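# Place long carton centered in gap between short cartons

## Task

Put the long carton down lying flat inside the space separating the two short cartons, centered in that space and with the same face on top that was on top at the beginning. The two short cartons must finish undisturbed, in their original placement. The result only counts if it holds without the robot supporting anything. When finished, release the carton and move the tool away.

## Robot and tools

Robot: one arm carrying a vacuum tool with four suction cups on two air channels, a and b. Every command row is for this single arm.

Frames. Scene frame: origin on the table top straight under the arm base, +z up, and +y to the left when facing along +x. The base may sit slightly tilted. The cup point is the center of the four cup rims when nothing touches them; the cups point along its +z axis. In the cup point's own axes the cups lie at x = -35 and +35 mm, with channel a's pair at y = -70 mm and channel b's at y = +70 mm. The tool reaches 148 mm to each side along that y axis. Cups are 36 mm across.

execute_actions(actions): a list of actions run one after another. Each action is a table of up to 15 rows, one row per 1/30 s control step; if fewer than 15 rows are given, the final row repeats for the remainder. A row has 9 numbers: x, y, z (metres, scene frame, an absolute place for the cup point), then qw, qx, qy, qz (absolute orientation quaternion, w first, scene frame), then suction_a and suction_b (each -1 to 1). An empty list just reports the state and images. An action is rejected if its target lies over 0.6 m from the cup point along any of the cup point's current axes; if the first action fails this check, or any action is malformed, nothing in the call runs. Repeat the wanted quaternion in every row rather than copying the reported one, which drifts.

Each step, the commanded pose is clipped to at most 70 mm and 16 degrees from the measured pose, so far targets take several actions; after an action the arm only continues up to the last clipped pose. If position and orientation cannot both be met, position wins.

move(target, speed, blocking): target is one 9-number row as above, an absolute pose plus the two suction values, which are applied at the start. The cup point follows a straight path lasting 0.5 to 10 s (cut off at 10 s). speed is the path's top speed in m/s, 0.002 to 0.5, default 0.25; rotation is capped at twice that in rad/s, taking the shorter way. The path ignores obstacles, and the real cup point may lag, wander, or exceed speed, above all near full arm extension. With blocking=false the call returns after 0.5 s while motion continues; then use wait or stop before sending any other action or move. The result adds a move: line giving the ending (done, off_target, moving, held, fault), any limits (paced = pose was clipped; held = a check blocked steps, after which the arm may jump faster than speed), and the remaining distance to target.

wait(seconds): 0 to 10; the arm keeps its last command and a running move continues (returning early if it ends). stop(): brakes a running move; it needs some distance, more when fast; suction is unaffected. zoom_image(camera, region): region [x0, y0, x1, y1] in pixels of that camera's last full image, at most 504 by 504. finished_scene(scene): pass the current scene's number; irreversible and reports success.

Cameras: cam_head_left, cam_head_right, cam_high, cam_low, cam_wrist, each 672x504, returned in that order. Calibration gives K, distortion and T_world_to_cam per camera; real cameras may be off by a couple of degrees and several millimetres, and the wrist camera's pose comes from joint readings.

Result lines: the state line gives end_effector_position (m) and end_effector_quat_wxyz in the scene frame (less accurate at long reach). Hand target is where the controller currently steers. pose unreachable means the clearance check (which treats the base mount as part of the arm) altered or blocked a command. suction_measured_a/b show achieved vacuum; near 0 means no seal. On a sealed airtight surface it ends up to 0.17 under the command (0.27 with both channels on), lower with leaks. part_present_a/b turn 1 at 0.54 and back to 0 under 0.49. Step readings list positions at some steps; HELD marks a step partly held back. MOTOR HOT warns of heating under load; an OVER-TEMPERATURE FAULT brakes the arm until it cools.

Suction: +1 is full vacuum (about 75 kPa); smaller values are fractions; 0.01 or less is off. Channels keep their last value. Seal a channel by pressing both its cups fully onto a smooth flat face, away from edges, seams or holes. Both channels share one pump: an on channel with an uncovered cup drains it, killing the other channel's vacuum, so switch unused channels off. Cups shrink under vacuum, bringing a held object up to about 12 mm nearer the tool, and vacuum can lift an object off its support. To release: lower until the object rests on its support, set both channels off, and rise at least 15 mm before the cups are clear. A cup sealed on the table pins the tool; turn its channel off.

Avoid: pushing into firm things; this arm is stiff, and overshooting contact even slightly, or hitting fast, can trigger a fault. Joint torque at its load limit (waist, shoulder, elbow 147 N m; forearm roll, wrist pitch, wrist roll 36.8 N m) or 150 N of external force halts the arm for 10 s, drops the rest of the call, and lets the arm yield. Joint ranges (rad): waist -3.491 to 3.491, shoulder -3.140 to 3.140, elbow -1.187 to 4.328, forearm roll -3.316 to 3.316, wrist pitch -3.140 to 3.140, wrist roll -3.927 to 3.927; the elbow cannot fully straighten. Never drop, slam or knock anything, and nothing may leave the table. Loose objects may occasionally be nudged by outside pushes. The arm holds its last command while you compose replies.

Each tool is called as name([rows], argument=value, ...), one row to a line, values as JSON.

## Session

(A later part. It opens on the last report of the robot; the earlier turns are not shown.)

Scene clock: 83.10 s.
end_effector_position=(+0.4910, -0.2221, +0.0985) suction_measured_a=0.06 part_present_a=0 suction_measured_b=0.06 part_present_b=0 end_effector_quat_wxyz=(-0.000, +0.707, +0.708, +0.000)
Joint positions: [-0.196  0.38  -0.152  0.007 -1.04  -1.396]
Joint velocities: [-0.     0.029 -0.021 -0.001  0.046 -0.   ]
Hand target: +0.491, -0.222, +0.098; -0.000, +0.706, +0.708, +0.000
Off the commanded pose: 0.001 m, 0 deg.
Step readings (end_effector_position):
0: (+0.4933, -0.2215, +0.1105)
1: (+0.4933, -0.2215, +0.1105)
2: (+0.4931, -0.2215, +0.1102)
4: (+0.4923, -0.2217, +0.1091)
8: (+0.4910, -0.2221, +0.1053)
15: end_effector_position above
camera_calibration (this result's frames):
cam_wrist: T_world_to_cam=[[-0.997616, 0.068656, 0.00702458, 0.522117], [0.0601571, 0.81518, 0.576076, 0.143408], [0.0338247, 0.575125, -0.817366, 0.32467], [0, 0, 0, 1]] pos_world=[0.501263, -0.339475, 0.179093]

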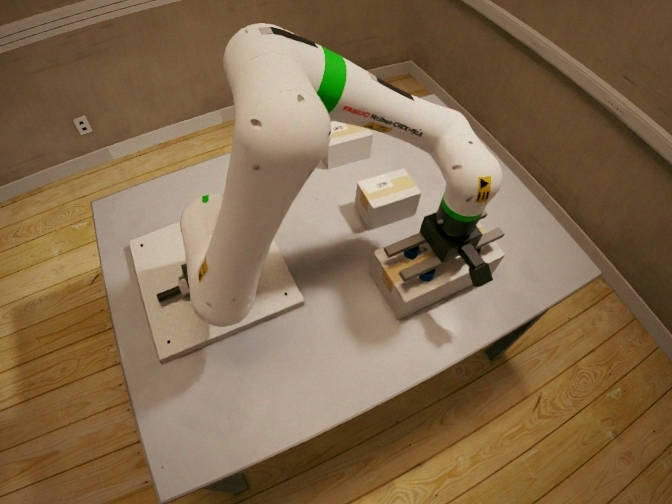

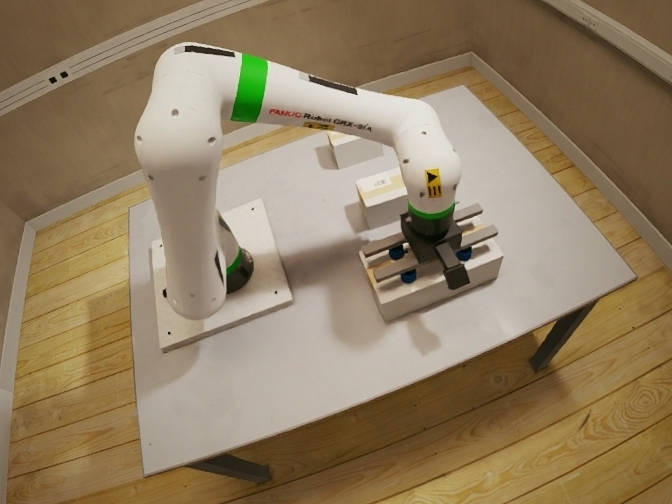

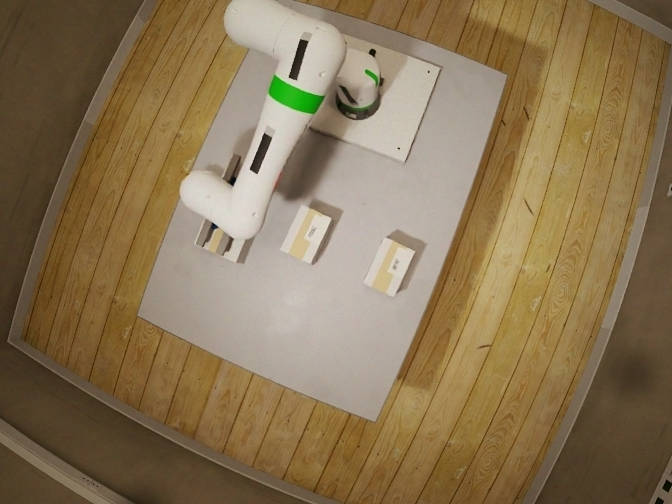

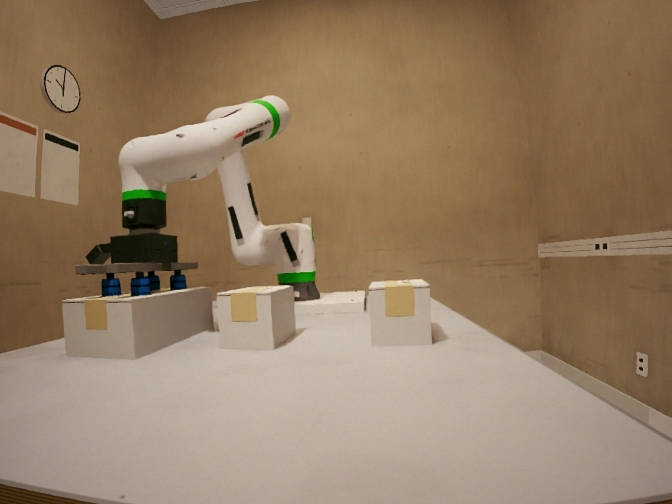

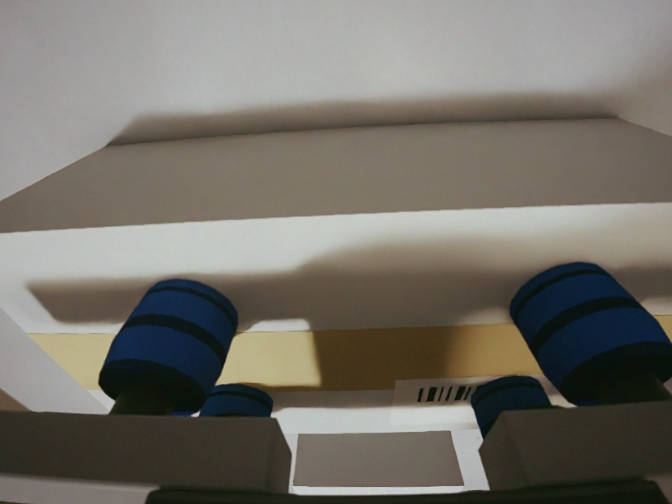

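execute_actions(actions=[])

zoom_image(camera="cam_low", region=[50, 230, 310, 370])

Scene clock: 87.47 s.
end_effector_position=(+0.4910, -0.2221, +0.0977) suction_measured_a=0.66 part_present_a=1 suction_measured_b=0.66 part_present_b=1 end_effector_quat_wxyz=(-0.000, +0.706, +0.708, +0.000)
Joint positions: [-0.196  0.381 -0.153  0.007 -1.039 -1.396]
Joint velocities: [ 0.     0.     0.     0.    -0.     0.001]
Hand target: +0.491, -0.222, +0.098; -0.000, +0.706, +0.708, +0.000
Off the commanded pose: 0.000 m, 0 deg.
camera_calibration (this result's frames):
cam_wrist: T_world_to_cam=[[-0.997619, 0.068594, 0.00712964, 0.522089], [0.0601714, 0.815256, 0.575966, 0.143937], [0.0336953, 0.575024, -0.817443, 0.324078], [0, 0, 0, 1]] pos_world=[0.501265, -0.33951, 0.17829]

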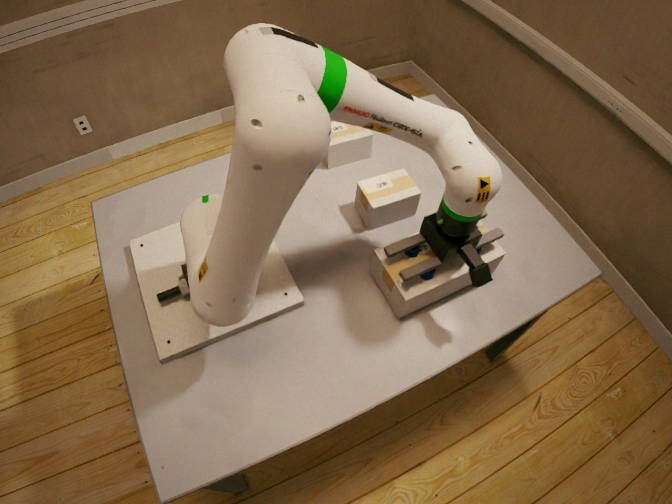

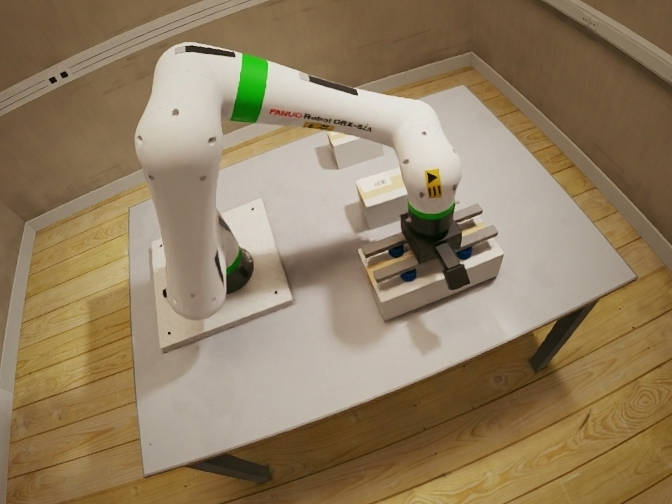

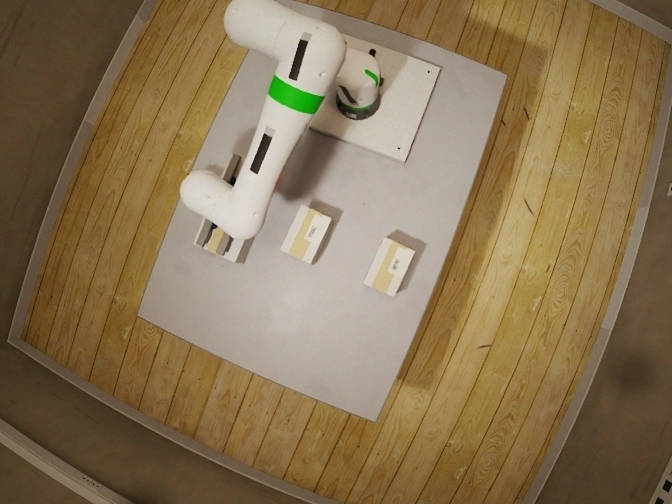

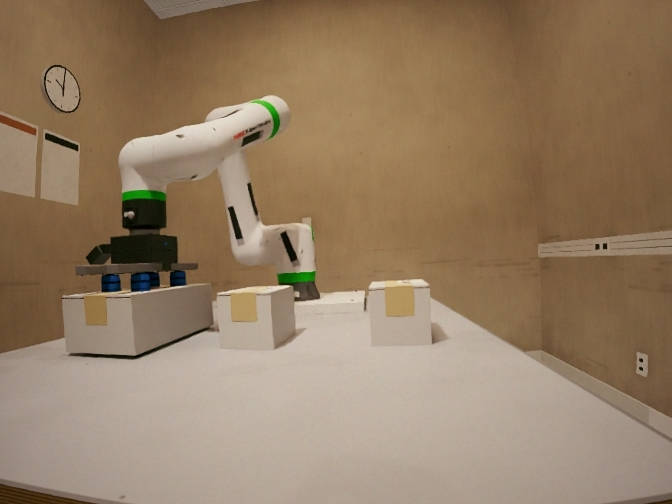

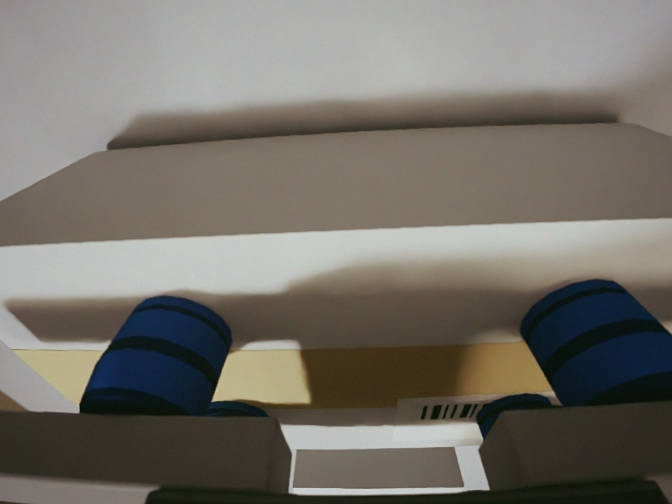

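Region (50, 230, 310, 370) of cam_low's 672x504 image, scaled by 1.938, with more detail than that image has; it fills the top 271 rows of this view, and the rest is white.

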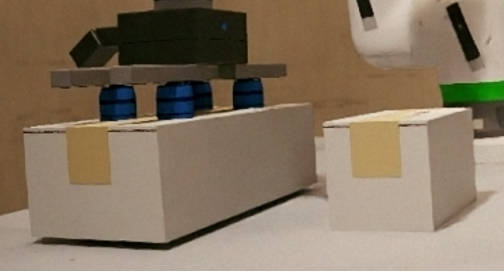

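execute_actions([
  [[0.49100,-0.22210,0.09775,0,0.7065,0.7077,0,1,1],[0.49100,-0.22210,0.09807,0,0.7065,0.7077,0,1,1],[0.49100,-0.22208,0.09889,0,0.7065,0.7077,0,1,1],[0.49099,-0.22194,0.10036,0,0.7065,0.7077,0,1,1],[0.49098,-0.22156,0.10259,0,0.7065,0.7077,0,1,1],[0.49095,-0.22086,0.10564,0,0.7065,0.7077,0,1,1],[0.49091,-0.21974,0.10953,0,0.7066,0.7076,0,1,1],[0.49085,-0.21813,0.11424,0,0.7066,0.7076,0,1,1],[0.49078,-0.21598,0.11971,0,0.7067,0.7075,0,1,1],[0.49067,-0.21323,0.12586,0,0.7068,0.7074,0,1,1],[0.49055,-0.20985,0.13258,0,0.7069,0.7073,0,1,1],[0.49040,-0.20580,0.13975,0,0.7071,0.7071,0,1,1],[0.49023,-0.20106,0.14722,0,0.7072,0.7070,0,1,1],[0.49003,-0.19562,0.15485,0,0.7074,0.7068,0,1,1],[0.48980,-0.18948,0.16248,0,0.7076,0.7066,0,1,1]],
  [[0.48955,-0.18265,0.16995,0,0.7079,0.7063,0,1,1],[0.48927,-0.17513,0.17712,0,0.7081,0.7060,0,1,1],[0.48897,-0.16695,0.18384,0,0.7084,0.7058,0,1,1],[0.48865,-0.15814,0.18999,0,0.7087,0.7055,0,1,1],[0.48830,-0.14872,0.19546,0,0.7090,0.7051,0,1,1],[0.48794,-0.13873,0.20017,0,0.7094,0.7048,0,1,1],[0.48755,-0.12821,0.20406,0,0.7097,0.7044,0,1,1],[0.48715,-0.11722,0.20711,0,0.7101,0.7040,0,1,1],[0.48673,-0.10580,0.20934,0,0.7105,0.7036,0,1,1],[0.48629,-0.09401,0.21081,0,0.7109,0.7032,0,1,1],[0.48585,-0.08190,0.21163,0,0.7113,0.7028,0,1,1],[0.48540,-0.06954,0.21195,0,0.7117,0.7023,0,1,1],[0.48493,-0.05698,0.21200,0,0.7122,0.7019,0,1,1],[0.48447,-0.04430,0.21200,0,0.7126,0.7014,0,1,1],[0.48400,-0.03155,0.21200,0,0.7131,0.7010,0,1,1]],
  [[0.48353,-0.01880,0.21200,0,0.7135,0.7006,0,1,1],[0.48307,-0.00612,0.21198,0,0.7139,0.7001,0,1,1],[0.48260,0.00644,0.21193,0,0.7144,0.6997,0,1,1],[0.48215,0.01880,0.21184,0,0.7148,0.6992,0,1,1],[0.48171,0.03091,0.21170,0,0.7152,0.6988,0,1,1],[0.48127,0.04270,0.21151,0,0.7156,0.6984,0,1,1],[0.48085,0.05412,0.21128,0,0.7160,0.6980,0,1,1],[0.48045,0.06511,0.21099,0,0.7164,0.6976,0,1,1],[0.48006,0.07563,0.21065,0,0.7167,0.6972,0,1,1],[0.47970,0.08562,0.21028,0,0.7171,0.6969,0,1,1],[0.47935,0.09504,0.20986,0,0.7174,0.6965,0,1,1],[0.47903,0.10385,0.20942,0,0.7177,0.6962,0,1,1],[0.47873,0.11203,0.20897,0,0.7180,0.6960,0,1,1],[0.47845,0.11955,0.20850,0,0.7182,0.6957,0,1,1],[0.47820,0.12638,0.20803,0,0.7185,0.6954,0,1,1]],
  [[0.47797,0.13252,0.20758,0,0.7187,0.6952,0,1,1],[0.47777,0.13796,0.20714,0,0.7189,0.6950,0,1,1],[0.47760,0.14270,0.20672,0,0.7190,0.6949,0,1,1],[0.47745,0.14675,0.20635,0,0.7192,0.6947,0,1,1],[0.47733,0.15013,0.20601,0,0.7193,0.6946,0,1,1],[0.47722,0.15288,0.20572,0,0.7194,0.6945,0,1,1],[0.47715,0.15503,0.20549,0,0.7195,0.6944,0,1,1],[0.47709,0.15664,0.20530,0,0.7195,0.6944,0,1,1],[0.47705,0.15776,0.20516,0,0.7196,0.6943,0,1,1],[0.47702,0.15846,0.20507,0,0.7196,0.6943,0,1,1],[0.47701,0.15884,0.20502,0,0.7196,0.6943,0,1,1],[0.47700,0.15898,0.20500,0,0.7196,0.6943,0,1,1],[0.47700,0.15900,0.20500,0,0.7196,0.6943,0,1,1],[0.47700,0.15900,0.20500,0,0.7196,0.6943,0,1,1],[0.47700,0.15900,0.20500,0,0.7196,0.6943,0,1,1]],
])

Scene clock: 115.17 s.
end_effector_position=(+0.4768, +0.1590, +0.2050) suction_measured_a=0.66 part_present_a=1 suction_measured_b=0.66 part_present_b=1 end_effector_quat_wxyz=(-0.000, +0.720, +0.694, +0.000)
Joint positions: [ 0.568  0.195 -0.125  0.003 -1.257 -2.194]
Joint velocities: [ 0.     0.     0.001 -0.002  0.001 -0.   ]
Hand target: +0.477, +0.159, +0.205; -0.000, +0.720, +0.694, +0.000
Off the commanded pose: 0.000 m, 0 deg.
Step readings (end_effector_position; steps 1 to 15: 1st action; 16 to 30: 2nd action; 31 to 45: 3rd action; 46 to 60: 4th action):
0: (+0.4910, -0.2221, +0.0977)
1: (+0.4910, -0.2221, +0.0977)
2: (+0.4910, -0.2221, +0.0977)
4: (+0.4909, -0.2221, +0.0984)
8: (+0.4909, -0.2205, +0.1067)
15: (+0.4902, -0.2025, +0.1446)
16: (+0.4900, -0.1977, +0.1516)
17: (+0.4898, -0.1921, +0.1587)
19: (+0.4894, -0.1792, +0.1725)
23: (+0.4887, -0.1475, +0.1952)
30: (+0.4844, -0.0755, +0.2101)
31: (+0.4838, -0.0639, +0.2105)
32: (+0.4833, -0.0521, +0.2108)
34: (+0.4823, -0.0281, +0.2111)
38: (+0.4797, +0.0205, +0.2113)
45: (+0.4763, +0.0992, +0.2096)
46: (+0.4764, +0.1088, +0.2092)
47: (+0.4764, +0.1177, +0.2086)
49: (+0.4767, +0.1331, +0.2076)
53: (+0.4768, +0.1528, +0.2057)
60: end_effector_position above
camera_calibration (this result's frames):
cam_wrist: T_world_to_cam=[[-0.994339, 0.106024, 0.00703225, 0.473536], [0.0906953, 0.812371, 0.576045, -0.241835], [0.0553619, 0.573421, -0.817388, 0.183053], [0, 0, 0, 1]] pos_world=[0.482654, 0.0412866, 0.285603]

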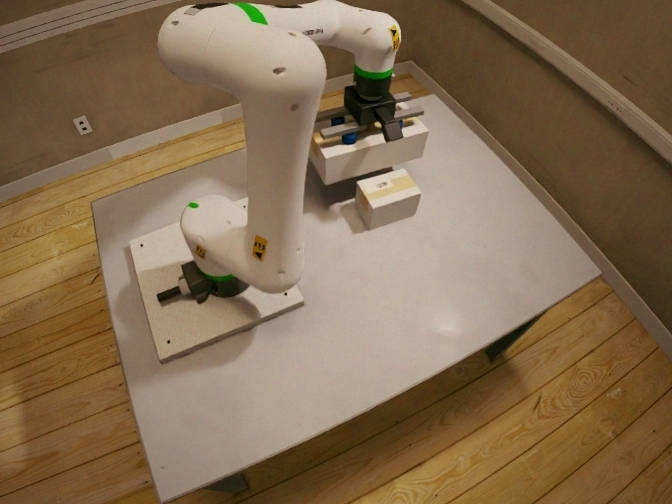

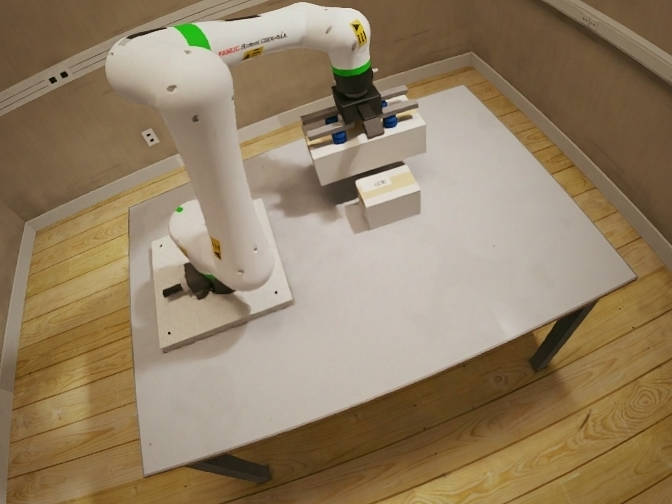

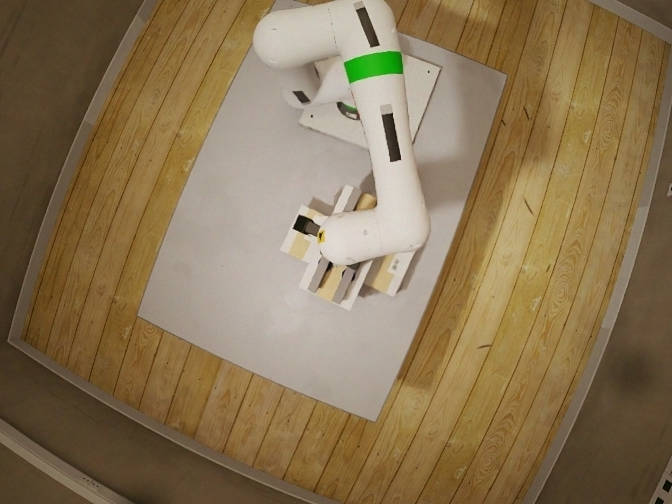

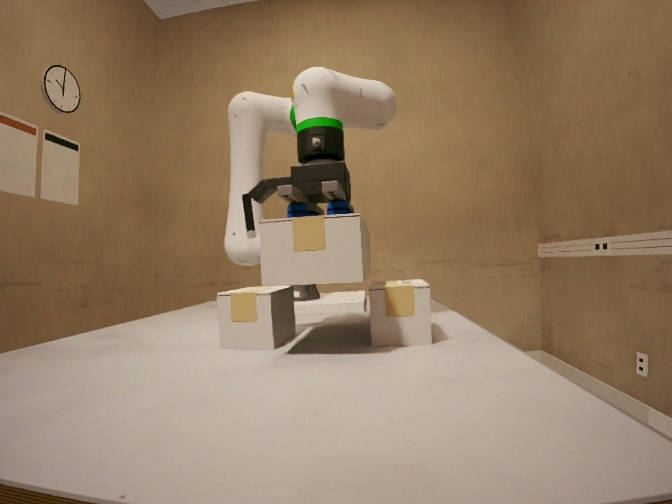

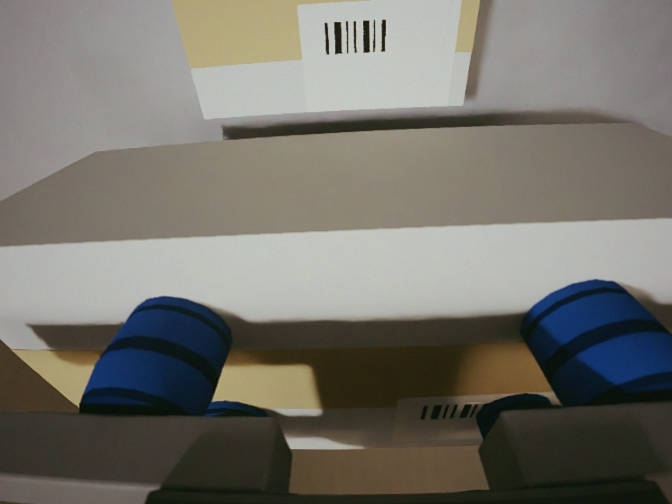

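zoom_image(camera="cam_wrist", region=[70, 40, 310, 180])

zoom_image(camera="cam_wrist", region=[420, 30, 660, 170])

zoom_image(camera="cam_low", region=[210, 200, 450, 360])

zoom_image(camera="cam_high", region=[270, 175, 430, 320])

Region (70, 40, 310, 180) of cam_wrist's 672x504 image, scaled by 2.100, with more detail than that image has; it fills the top 294 rows of this view, and the rest is white.

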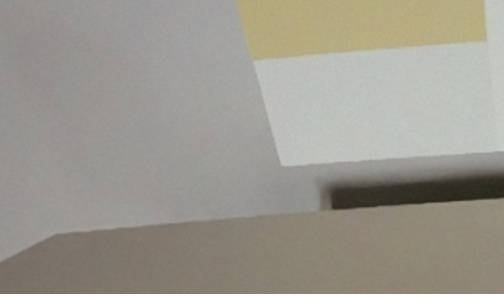

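Region (420, 30, 660, 170) of cam_wrist's 672x504 image, scaled by 2.100, with more detail than that image has; it fills the top 294 rows of this view, and the rest is white.

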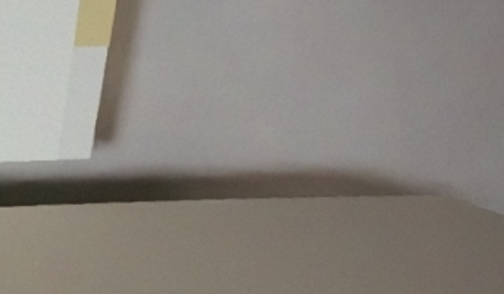

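Region (210, 200, 450, 360) of cam_low's 672x504 image, scaled by 2.100, with more detail than that image has.

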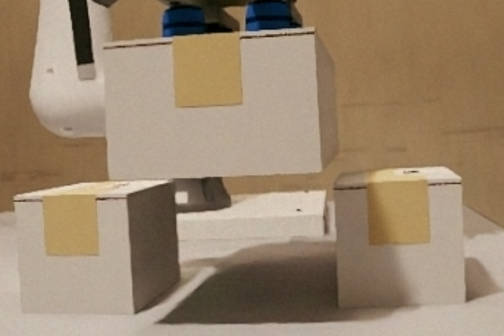

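Region (270, 175, 430, 320) of cam_high's 672x504 image, scaled by 3.150, with more detail than that image has; it fills the top 457 rows of this view, and the rest is white.

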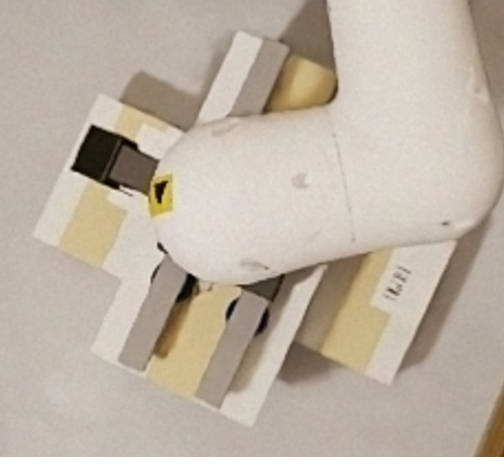

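zoom_image(camera="cam_low", region=[340, 255, 400, 305])

zoom_image(camera="cam_low", region=[245, 260, 305, 310])

zoom_image(camera="cam_wrist", region=[180, 95, 260, 155])

zoom_image(camera="cam_wrist", region=[410, 85, 490, 145])

Region (340, 255, 400, 305) of cam_low's 672x504 image, scaled by 8.400, with more detail than that image has.

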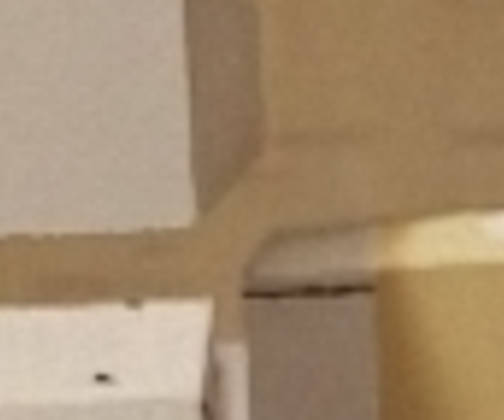

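Region (245, 260, 305, 310) of cam_low's 672x504 image, scaled by 8.400, with more detail than that image has.

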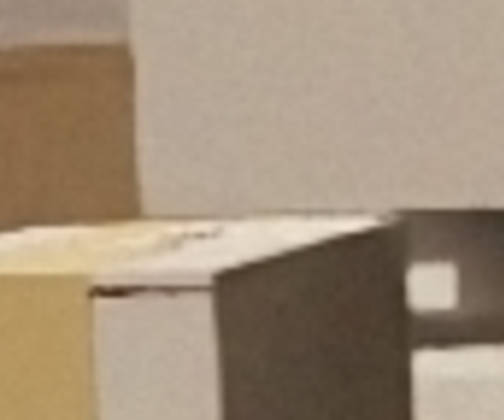

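Region (180, 95, 260, 155) of cam_wrist's 672x504 image, scaled by 6.300, with more detail than that image has; it fills the top 378 rows of this view, and the rest is white.

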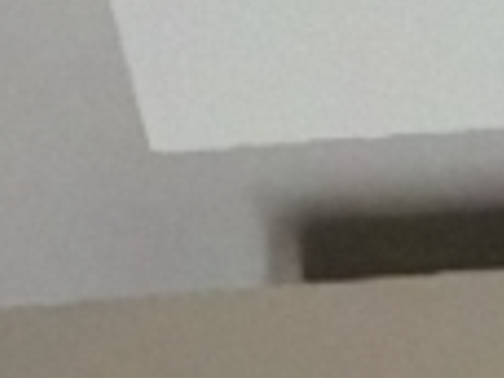

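Region (410, 85, 490, 145) of cam_wrist's 672x504 image, scaled by 6.300, with more detail than that image has; it fills the top 378 rows of this view, and the rest is white.

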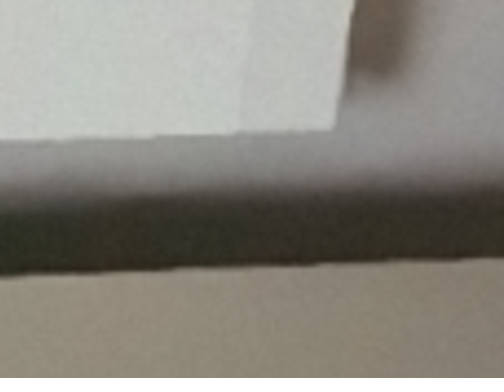

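execute_actions(actions=[])

zoom_image(camera="cam_low", region=[210, 200, 450, 360])

Scene clock: 138.90 s.
end_effector_position=(+0.4768, +0.1590, +0.2050) suction_measured_a=0.66 part_present_a=1 suction_measured_b=0.66 part_present_b=1 end_effector_quat_wxyz=(-0.000, +0.720, +0.694, +0.000)
Joint positions: [ 0.568  0.195 -0.125  0.003 -1.257 -2.194]
Joint velocities: [ 0.    -0.     0.    -0.     0.001  0.001]
Hand target: +0.477, +0.159, +0.205; -0.000, +0.720, +0.694, +0.000
Off the commanded pose: 0.000 m, 0 deg.
camera_calibration (this result's frames):
cam_wrist: T_world_to_cam=[[-0.994345, 0.10596, 0.00704687, 0.473533], [0.0906509, 0.812368, 0.576056, -0.241849], [0.0553144, 0.573437, -0.81738, 0.183028], [0, 0, 0, 1]] pos_world=[0.482655, 0.0413397, 0.285585]

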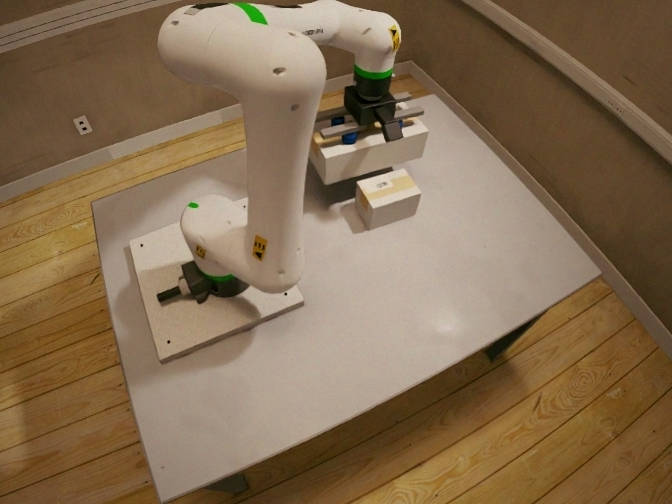

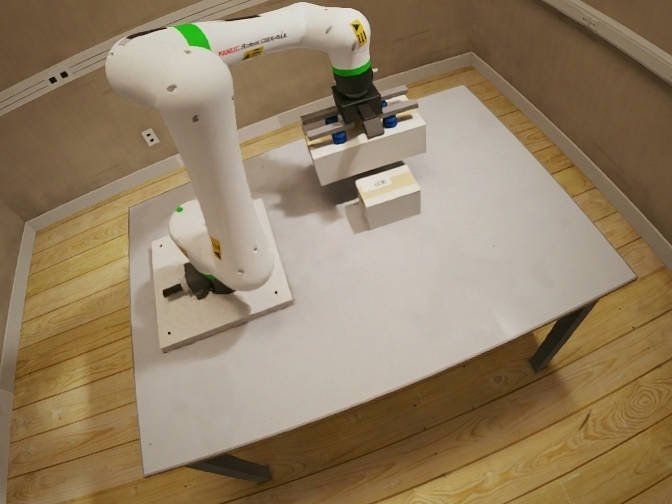

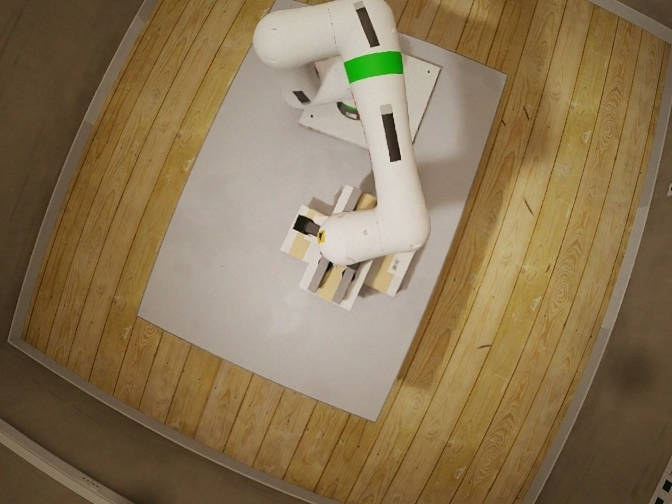

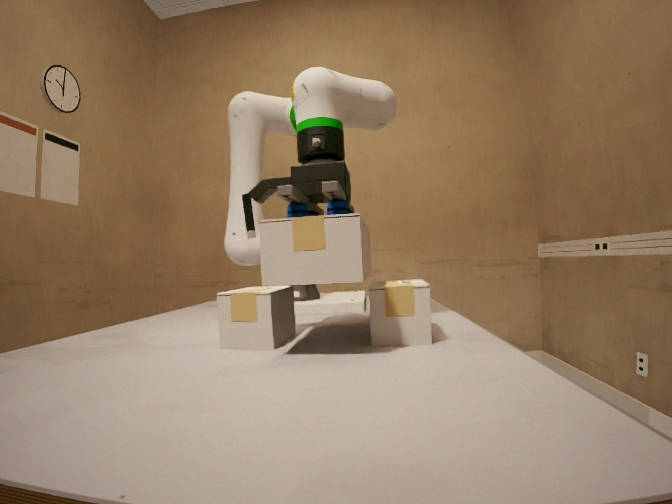

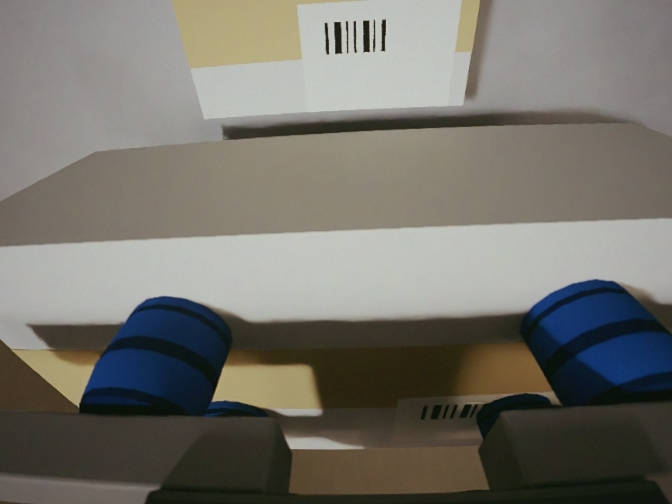

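Region (210, 200, 450, 360) of cam_low's 672x504 image, scaled by 2.100, with more detail than that image has.

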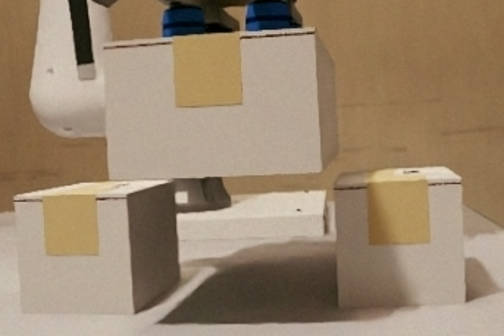

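Nothing has moved. Descending into the gap.

execute_actions([
  [[0.47705,0.15898,0.20495,0,0.7196,0.6943,0,1,1],[0.47731,0.15890,0.20464,0,0.7197,0.6942,0,1,1],[0.47786,0.15871,0.20387,0,0.7200,0.6939,0,1,1],[0.47868,0.15843,0.20246,0,0.7204,0.6935,0,1,1],[0.47965,0.15810,0.20034,0,0.7209,0.6931,0,1,1],[0.48062,0.15777,0.19743,0,0.7213,0.6926,0,1,1],[0.48144,0.15749,0.19372,0,0.7217,0.6922,0,1,1],[0.48199,0.15730,0.18923,0,0.7220,0.6919,0,1,1],[0.48225,0.15722,0.18401,0,0.7221,0.6918,0,1,1],[0.48230,0.15720,0.17815,0,0.7221,0.6918,0,1,1],[0.48230,0.15720,0.17174,0,0.7221,0.6918,0,1,1],[0.48230,0.15720,0.16490,0,0.7221,0.6918,0,1,1],[0.48230,0.15720,0.15777,0,0.7221,0.6918,0,1,1],[0.48230,0.15720,0.15050,0,0.7221,0.6918,0,1,1],[0.48230,0.15720,0.14323,0,0.7221,0.6918,0,1,1]],
  [[0.48230,0.15720,0.13610,0,0.7221,0.6918,0,1,1],[0.48230,0.15720,0.12926,0,0.7221,0.6918,0,1,1],[0.48230,0.15720,0.12285,0,0.7221,0.6918,0,1,1],[0.48230,0.15720,0.11699,0,0.7221,0.6918,0,1,1],[0.48230,0.15720,0.11177,0,0.7221,0.6918,0,1,1],[0.48230,0.15720,0.10728,0,0.7221,0.6918,0,1,1],[0.48230,0.15720,0.10357,0,0.7221,0.6918,0,1,1],[0.48230,0.15720,0.10066,0,0.7221,0.6918,0,1,1],[0.48230,0.15720,0.09854,0,0.7221,0.6918,0,1,1],[0.48230,0.15720,0.09713,0,0.7221,0.6918,0,1,1],[0.48230,0.15720,0.09636,0,0.7221,0.6918,0,1,1],[0.48230,0.15720,0.09605,0,0.7221,0.6918,0,1,1],[0.48230,0.15720,0.09600,0,0.7221,0.6918,0,1,1],[0.48230,0.15720,0.09600,0,0.7221,0.6918,0,1,1],[0.48230,0.15720,0.09600,0,0.7221,0.6918,0,1,1]],
])

Scene clock: 142.67 s.
end_effector_position=(+0.4824, +0.1573, +0.0961) suction_measured_a=0.66 part_present_a=1 suction_measured_b=0.66 part_present_b=1 end_effector_quat_wxyz=(-0.000, +0.722, +0.692, +0.000)
Joint positions: [ 0.558  0.321 -0.246  0.004 -1.01  -2.192]
Joint velocities: [ 0.     0.001 -0.001  0.003  0.002 -0.   ]
Hand target: +0.482, +0.157, +0.096; -0.000, +0.722, +0.692, +0.000
Off the commanded pose: 0.000 m, 0 deg.
Step readings (end_effector_position; steps 1 to 15: 1st action; 16 to 30: 2nd action):
0: (+0.4768, +0.1590, +0.2050)
1: (+0.4768, +0.1590, +0.2050)
2: (+0.4769, +0.1591, +0.2050)
4: (+0.4776, +0.1589, +0.2042)
8: (+0.4808, +0.1578, +0.1964)
15: (+0.4817, +0.1569, +0.1595)
16: (+0.4816, +0.1569, +0.1527)
17: (+0.4816, +0.1569, +0.1457)
19: (+0.4814, +0.1568, +0.1319)
23: (+0.4817, +0.1571, +0.1082)
30: end_effector_position above
camera_calibration (this result's frames):
cam_wrist: T_world_to_cam=[[-0.99359, 0.112825, 0.00705361, 0.478592], [0.0962577, 0.811672, 0.576127, -0.180783], [0.0592764, 0.573113, -0.817329, 0.0927916], [0, 0, 0, 1]] pos_world=[0.487426, 0.0395593, 0.17662]

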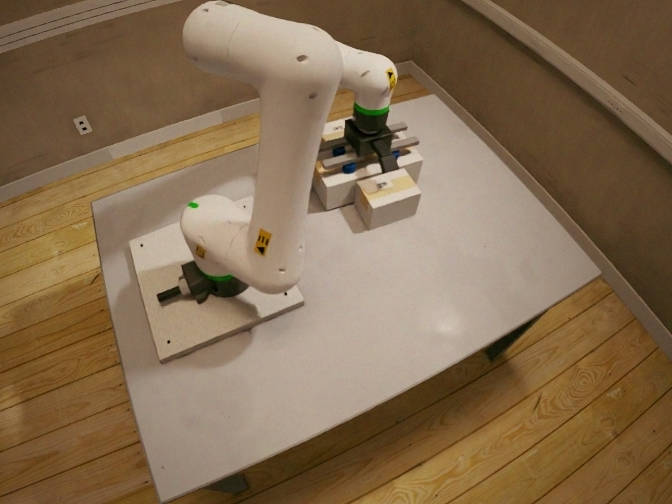

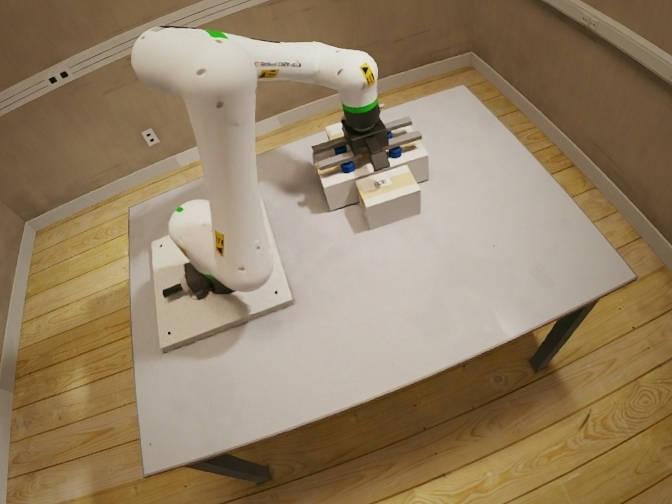

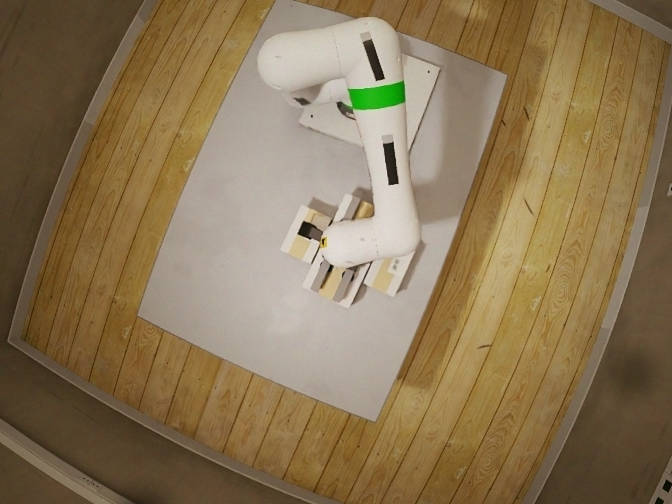

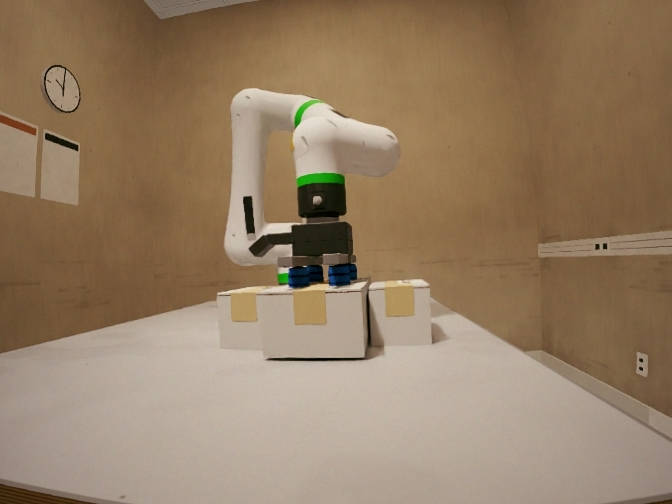

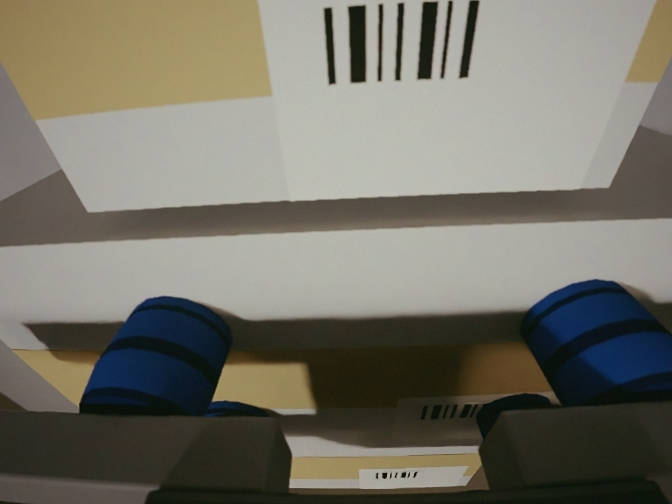

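zoom_image(camera="cam_high", region=[290, 240, 410, 320])

zoom_image(camera="cam_low", region=[250, 270, 400, 375])

zoom_image(camera="cam_wrist", region=[20, 100, 220, 260])

zoom_image(camera="cam_wrist", region=[472, 70, 672, 240])

Region (290, 240, 410, 320) of cam_high's 672x504 image, scaled by 4.200, with more detail than that image has.

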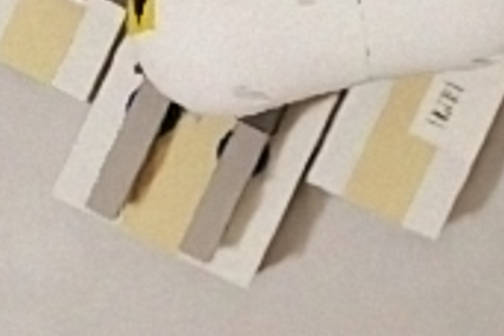

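Region (250, 270, 400, 375) of cam_low's 672x504 image, scaled by 3.360, with more detail than that image has; it fills the top 353 rows of this view, and the rest is white.

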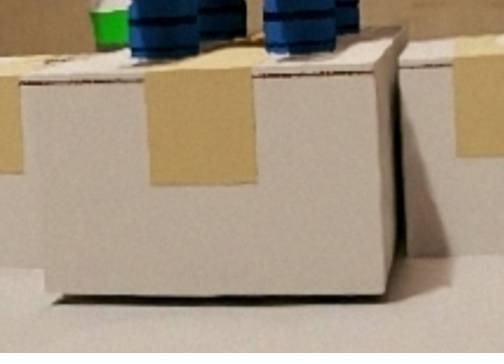

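Region (20, 100, 220, 260) of cam_wrist's 672x504 image, scaled by 2.520, with more detail than that image has; it fills the top 403 rows of this view, and the rest is white.

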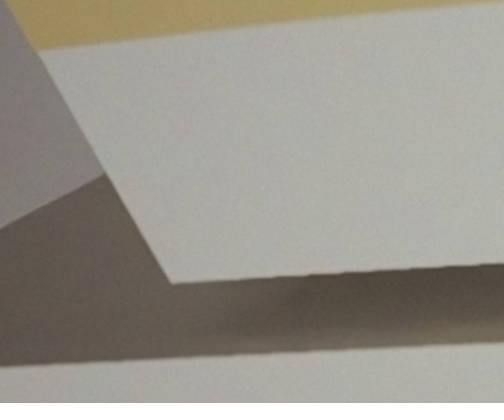

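Region (472, 70, 672, 240) of cam_wrist's 672x504 image, scaled by 2.520, with more detail than that image has; it fills the top 428 rows of this view, and the rest is white.

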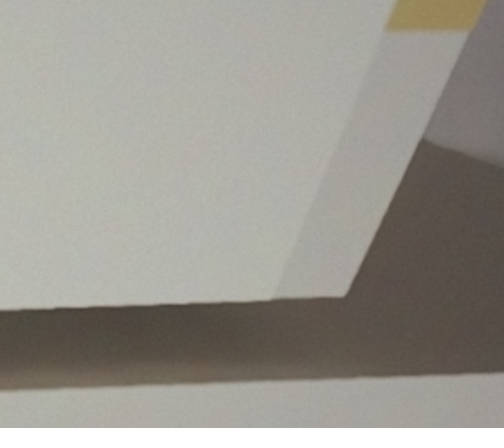

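zoom_image(camera="cam_wrist", region=[200, 80, 340, 250])

zoom_image(camera="cam_wrist", region=[280, 390, 490, 500])

zoom_image(camera="cam_low", region=[340, 270, 400, 320])

zoom_image(camera="cam_low", region=[335, 325, 395, 375])

Region (200, 80, 340, 250) of cam_wrist's 672x504 image, scaled by 2.965, with more detail than that image has; it fills the left 415 columns of this view, and the rest is white.

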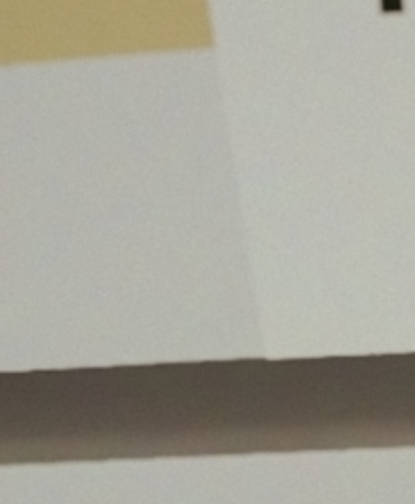

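Region (280, 390, 490, 500) of cam_wrist's 672x504 image, scaled by 2.400, with more detail than that image has; it fills the top 264 rows of this view, and the rest is white.

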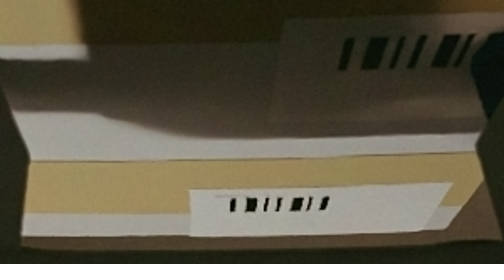

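Region (340, 270, 400, 320) of cam_low's 672x504 image, scaled by 8.400, with more detail than that image has.

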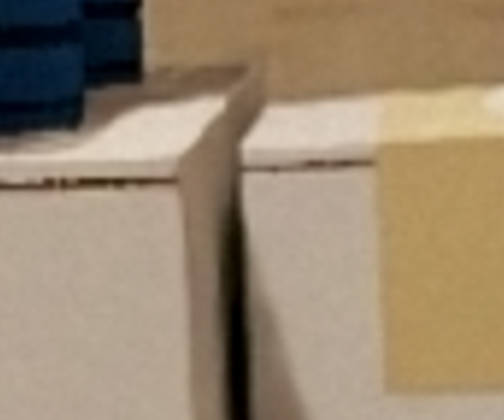

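Region (335, 325, 395, 375) of cam_low's 672x504 image, scaled by 8.400, with more detail than that image has.

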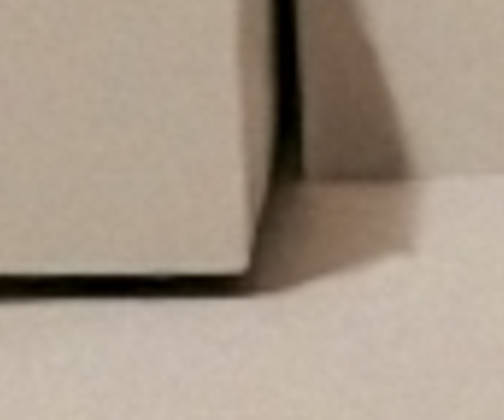

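zoom_image(camera="cam_high", region=[295, 180, 385, 250])

zoom_image(camera="cam_high", region=[290, 240, 340, 295])

zoom_image(camera="cam_high", region=[335, 255, 390, 315])

Region (295, 180, 385, 250) of cam_high's 672x504 image, scaled by 5.600, with more detail than that image has.

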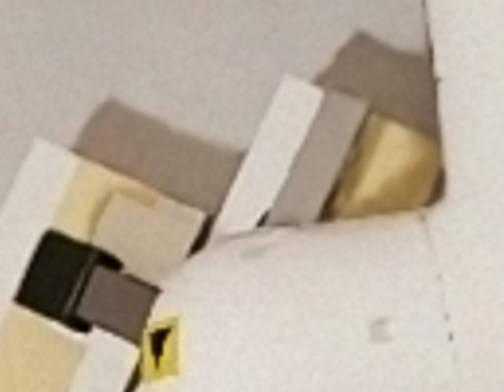

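Region (290, 240, 340, 295) of cam_high's 672x504 image, scaled by 9.164, with more detail than that image has; it fills the left 458 columns of this view, and the rest is white.

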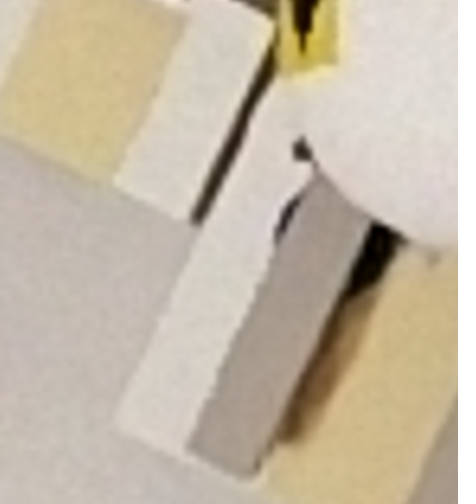

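Region (335, 255, 390, 315) of cam_high's 672x504 image, scaled by 8.400, with more detail than that image has; it fills the left 462 columns of this view, and the rest is white.

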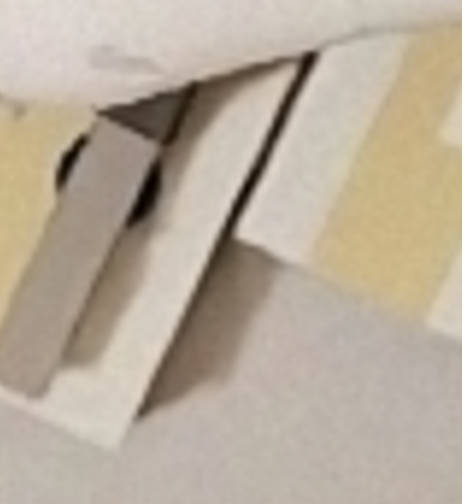

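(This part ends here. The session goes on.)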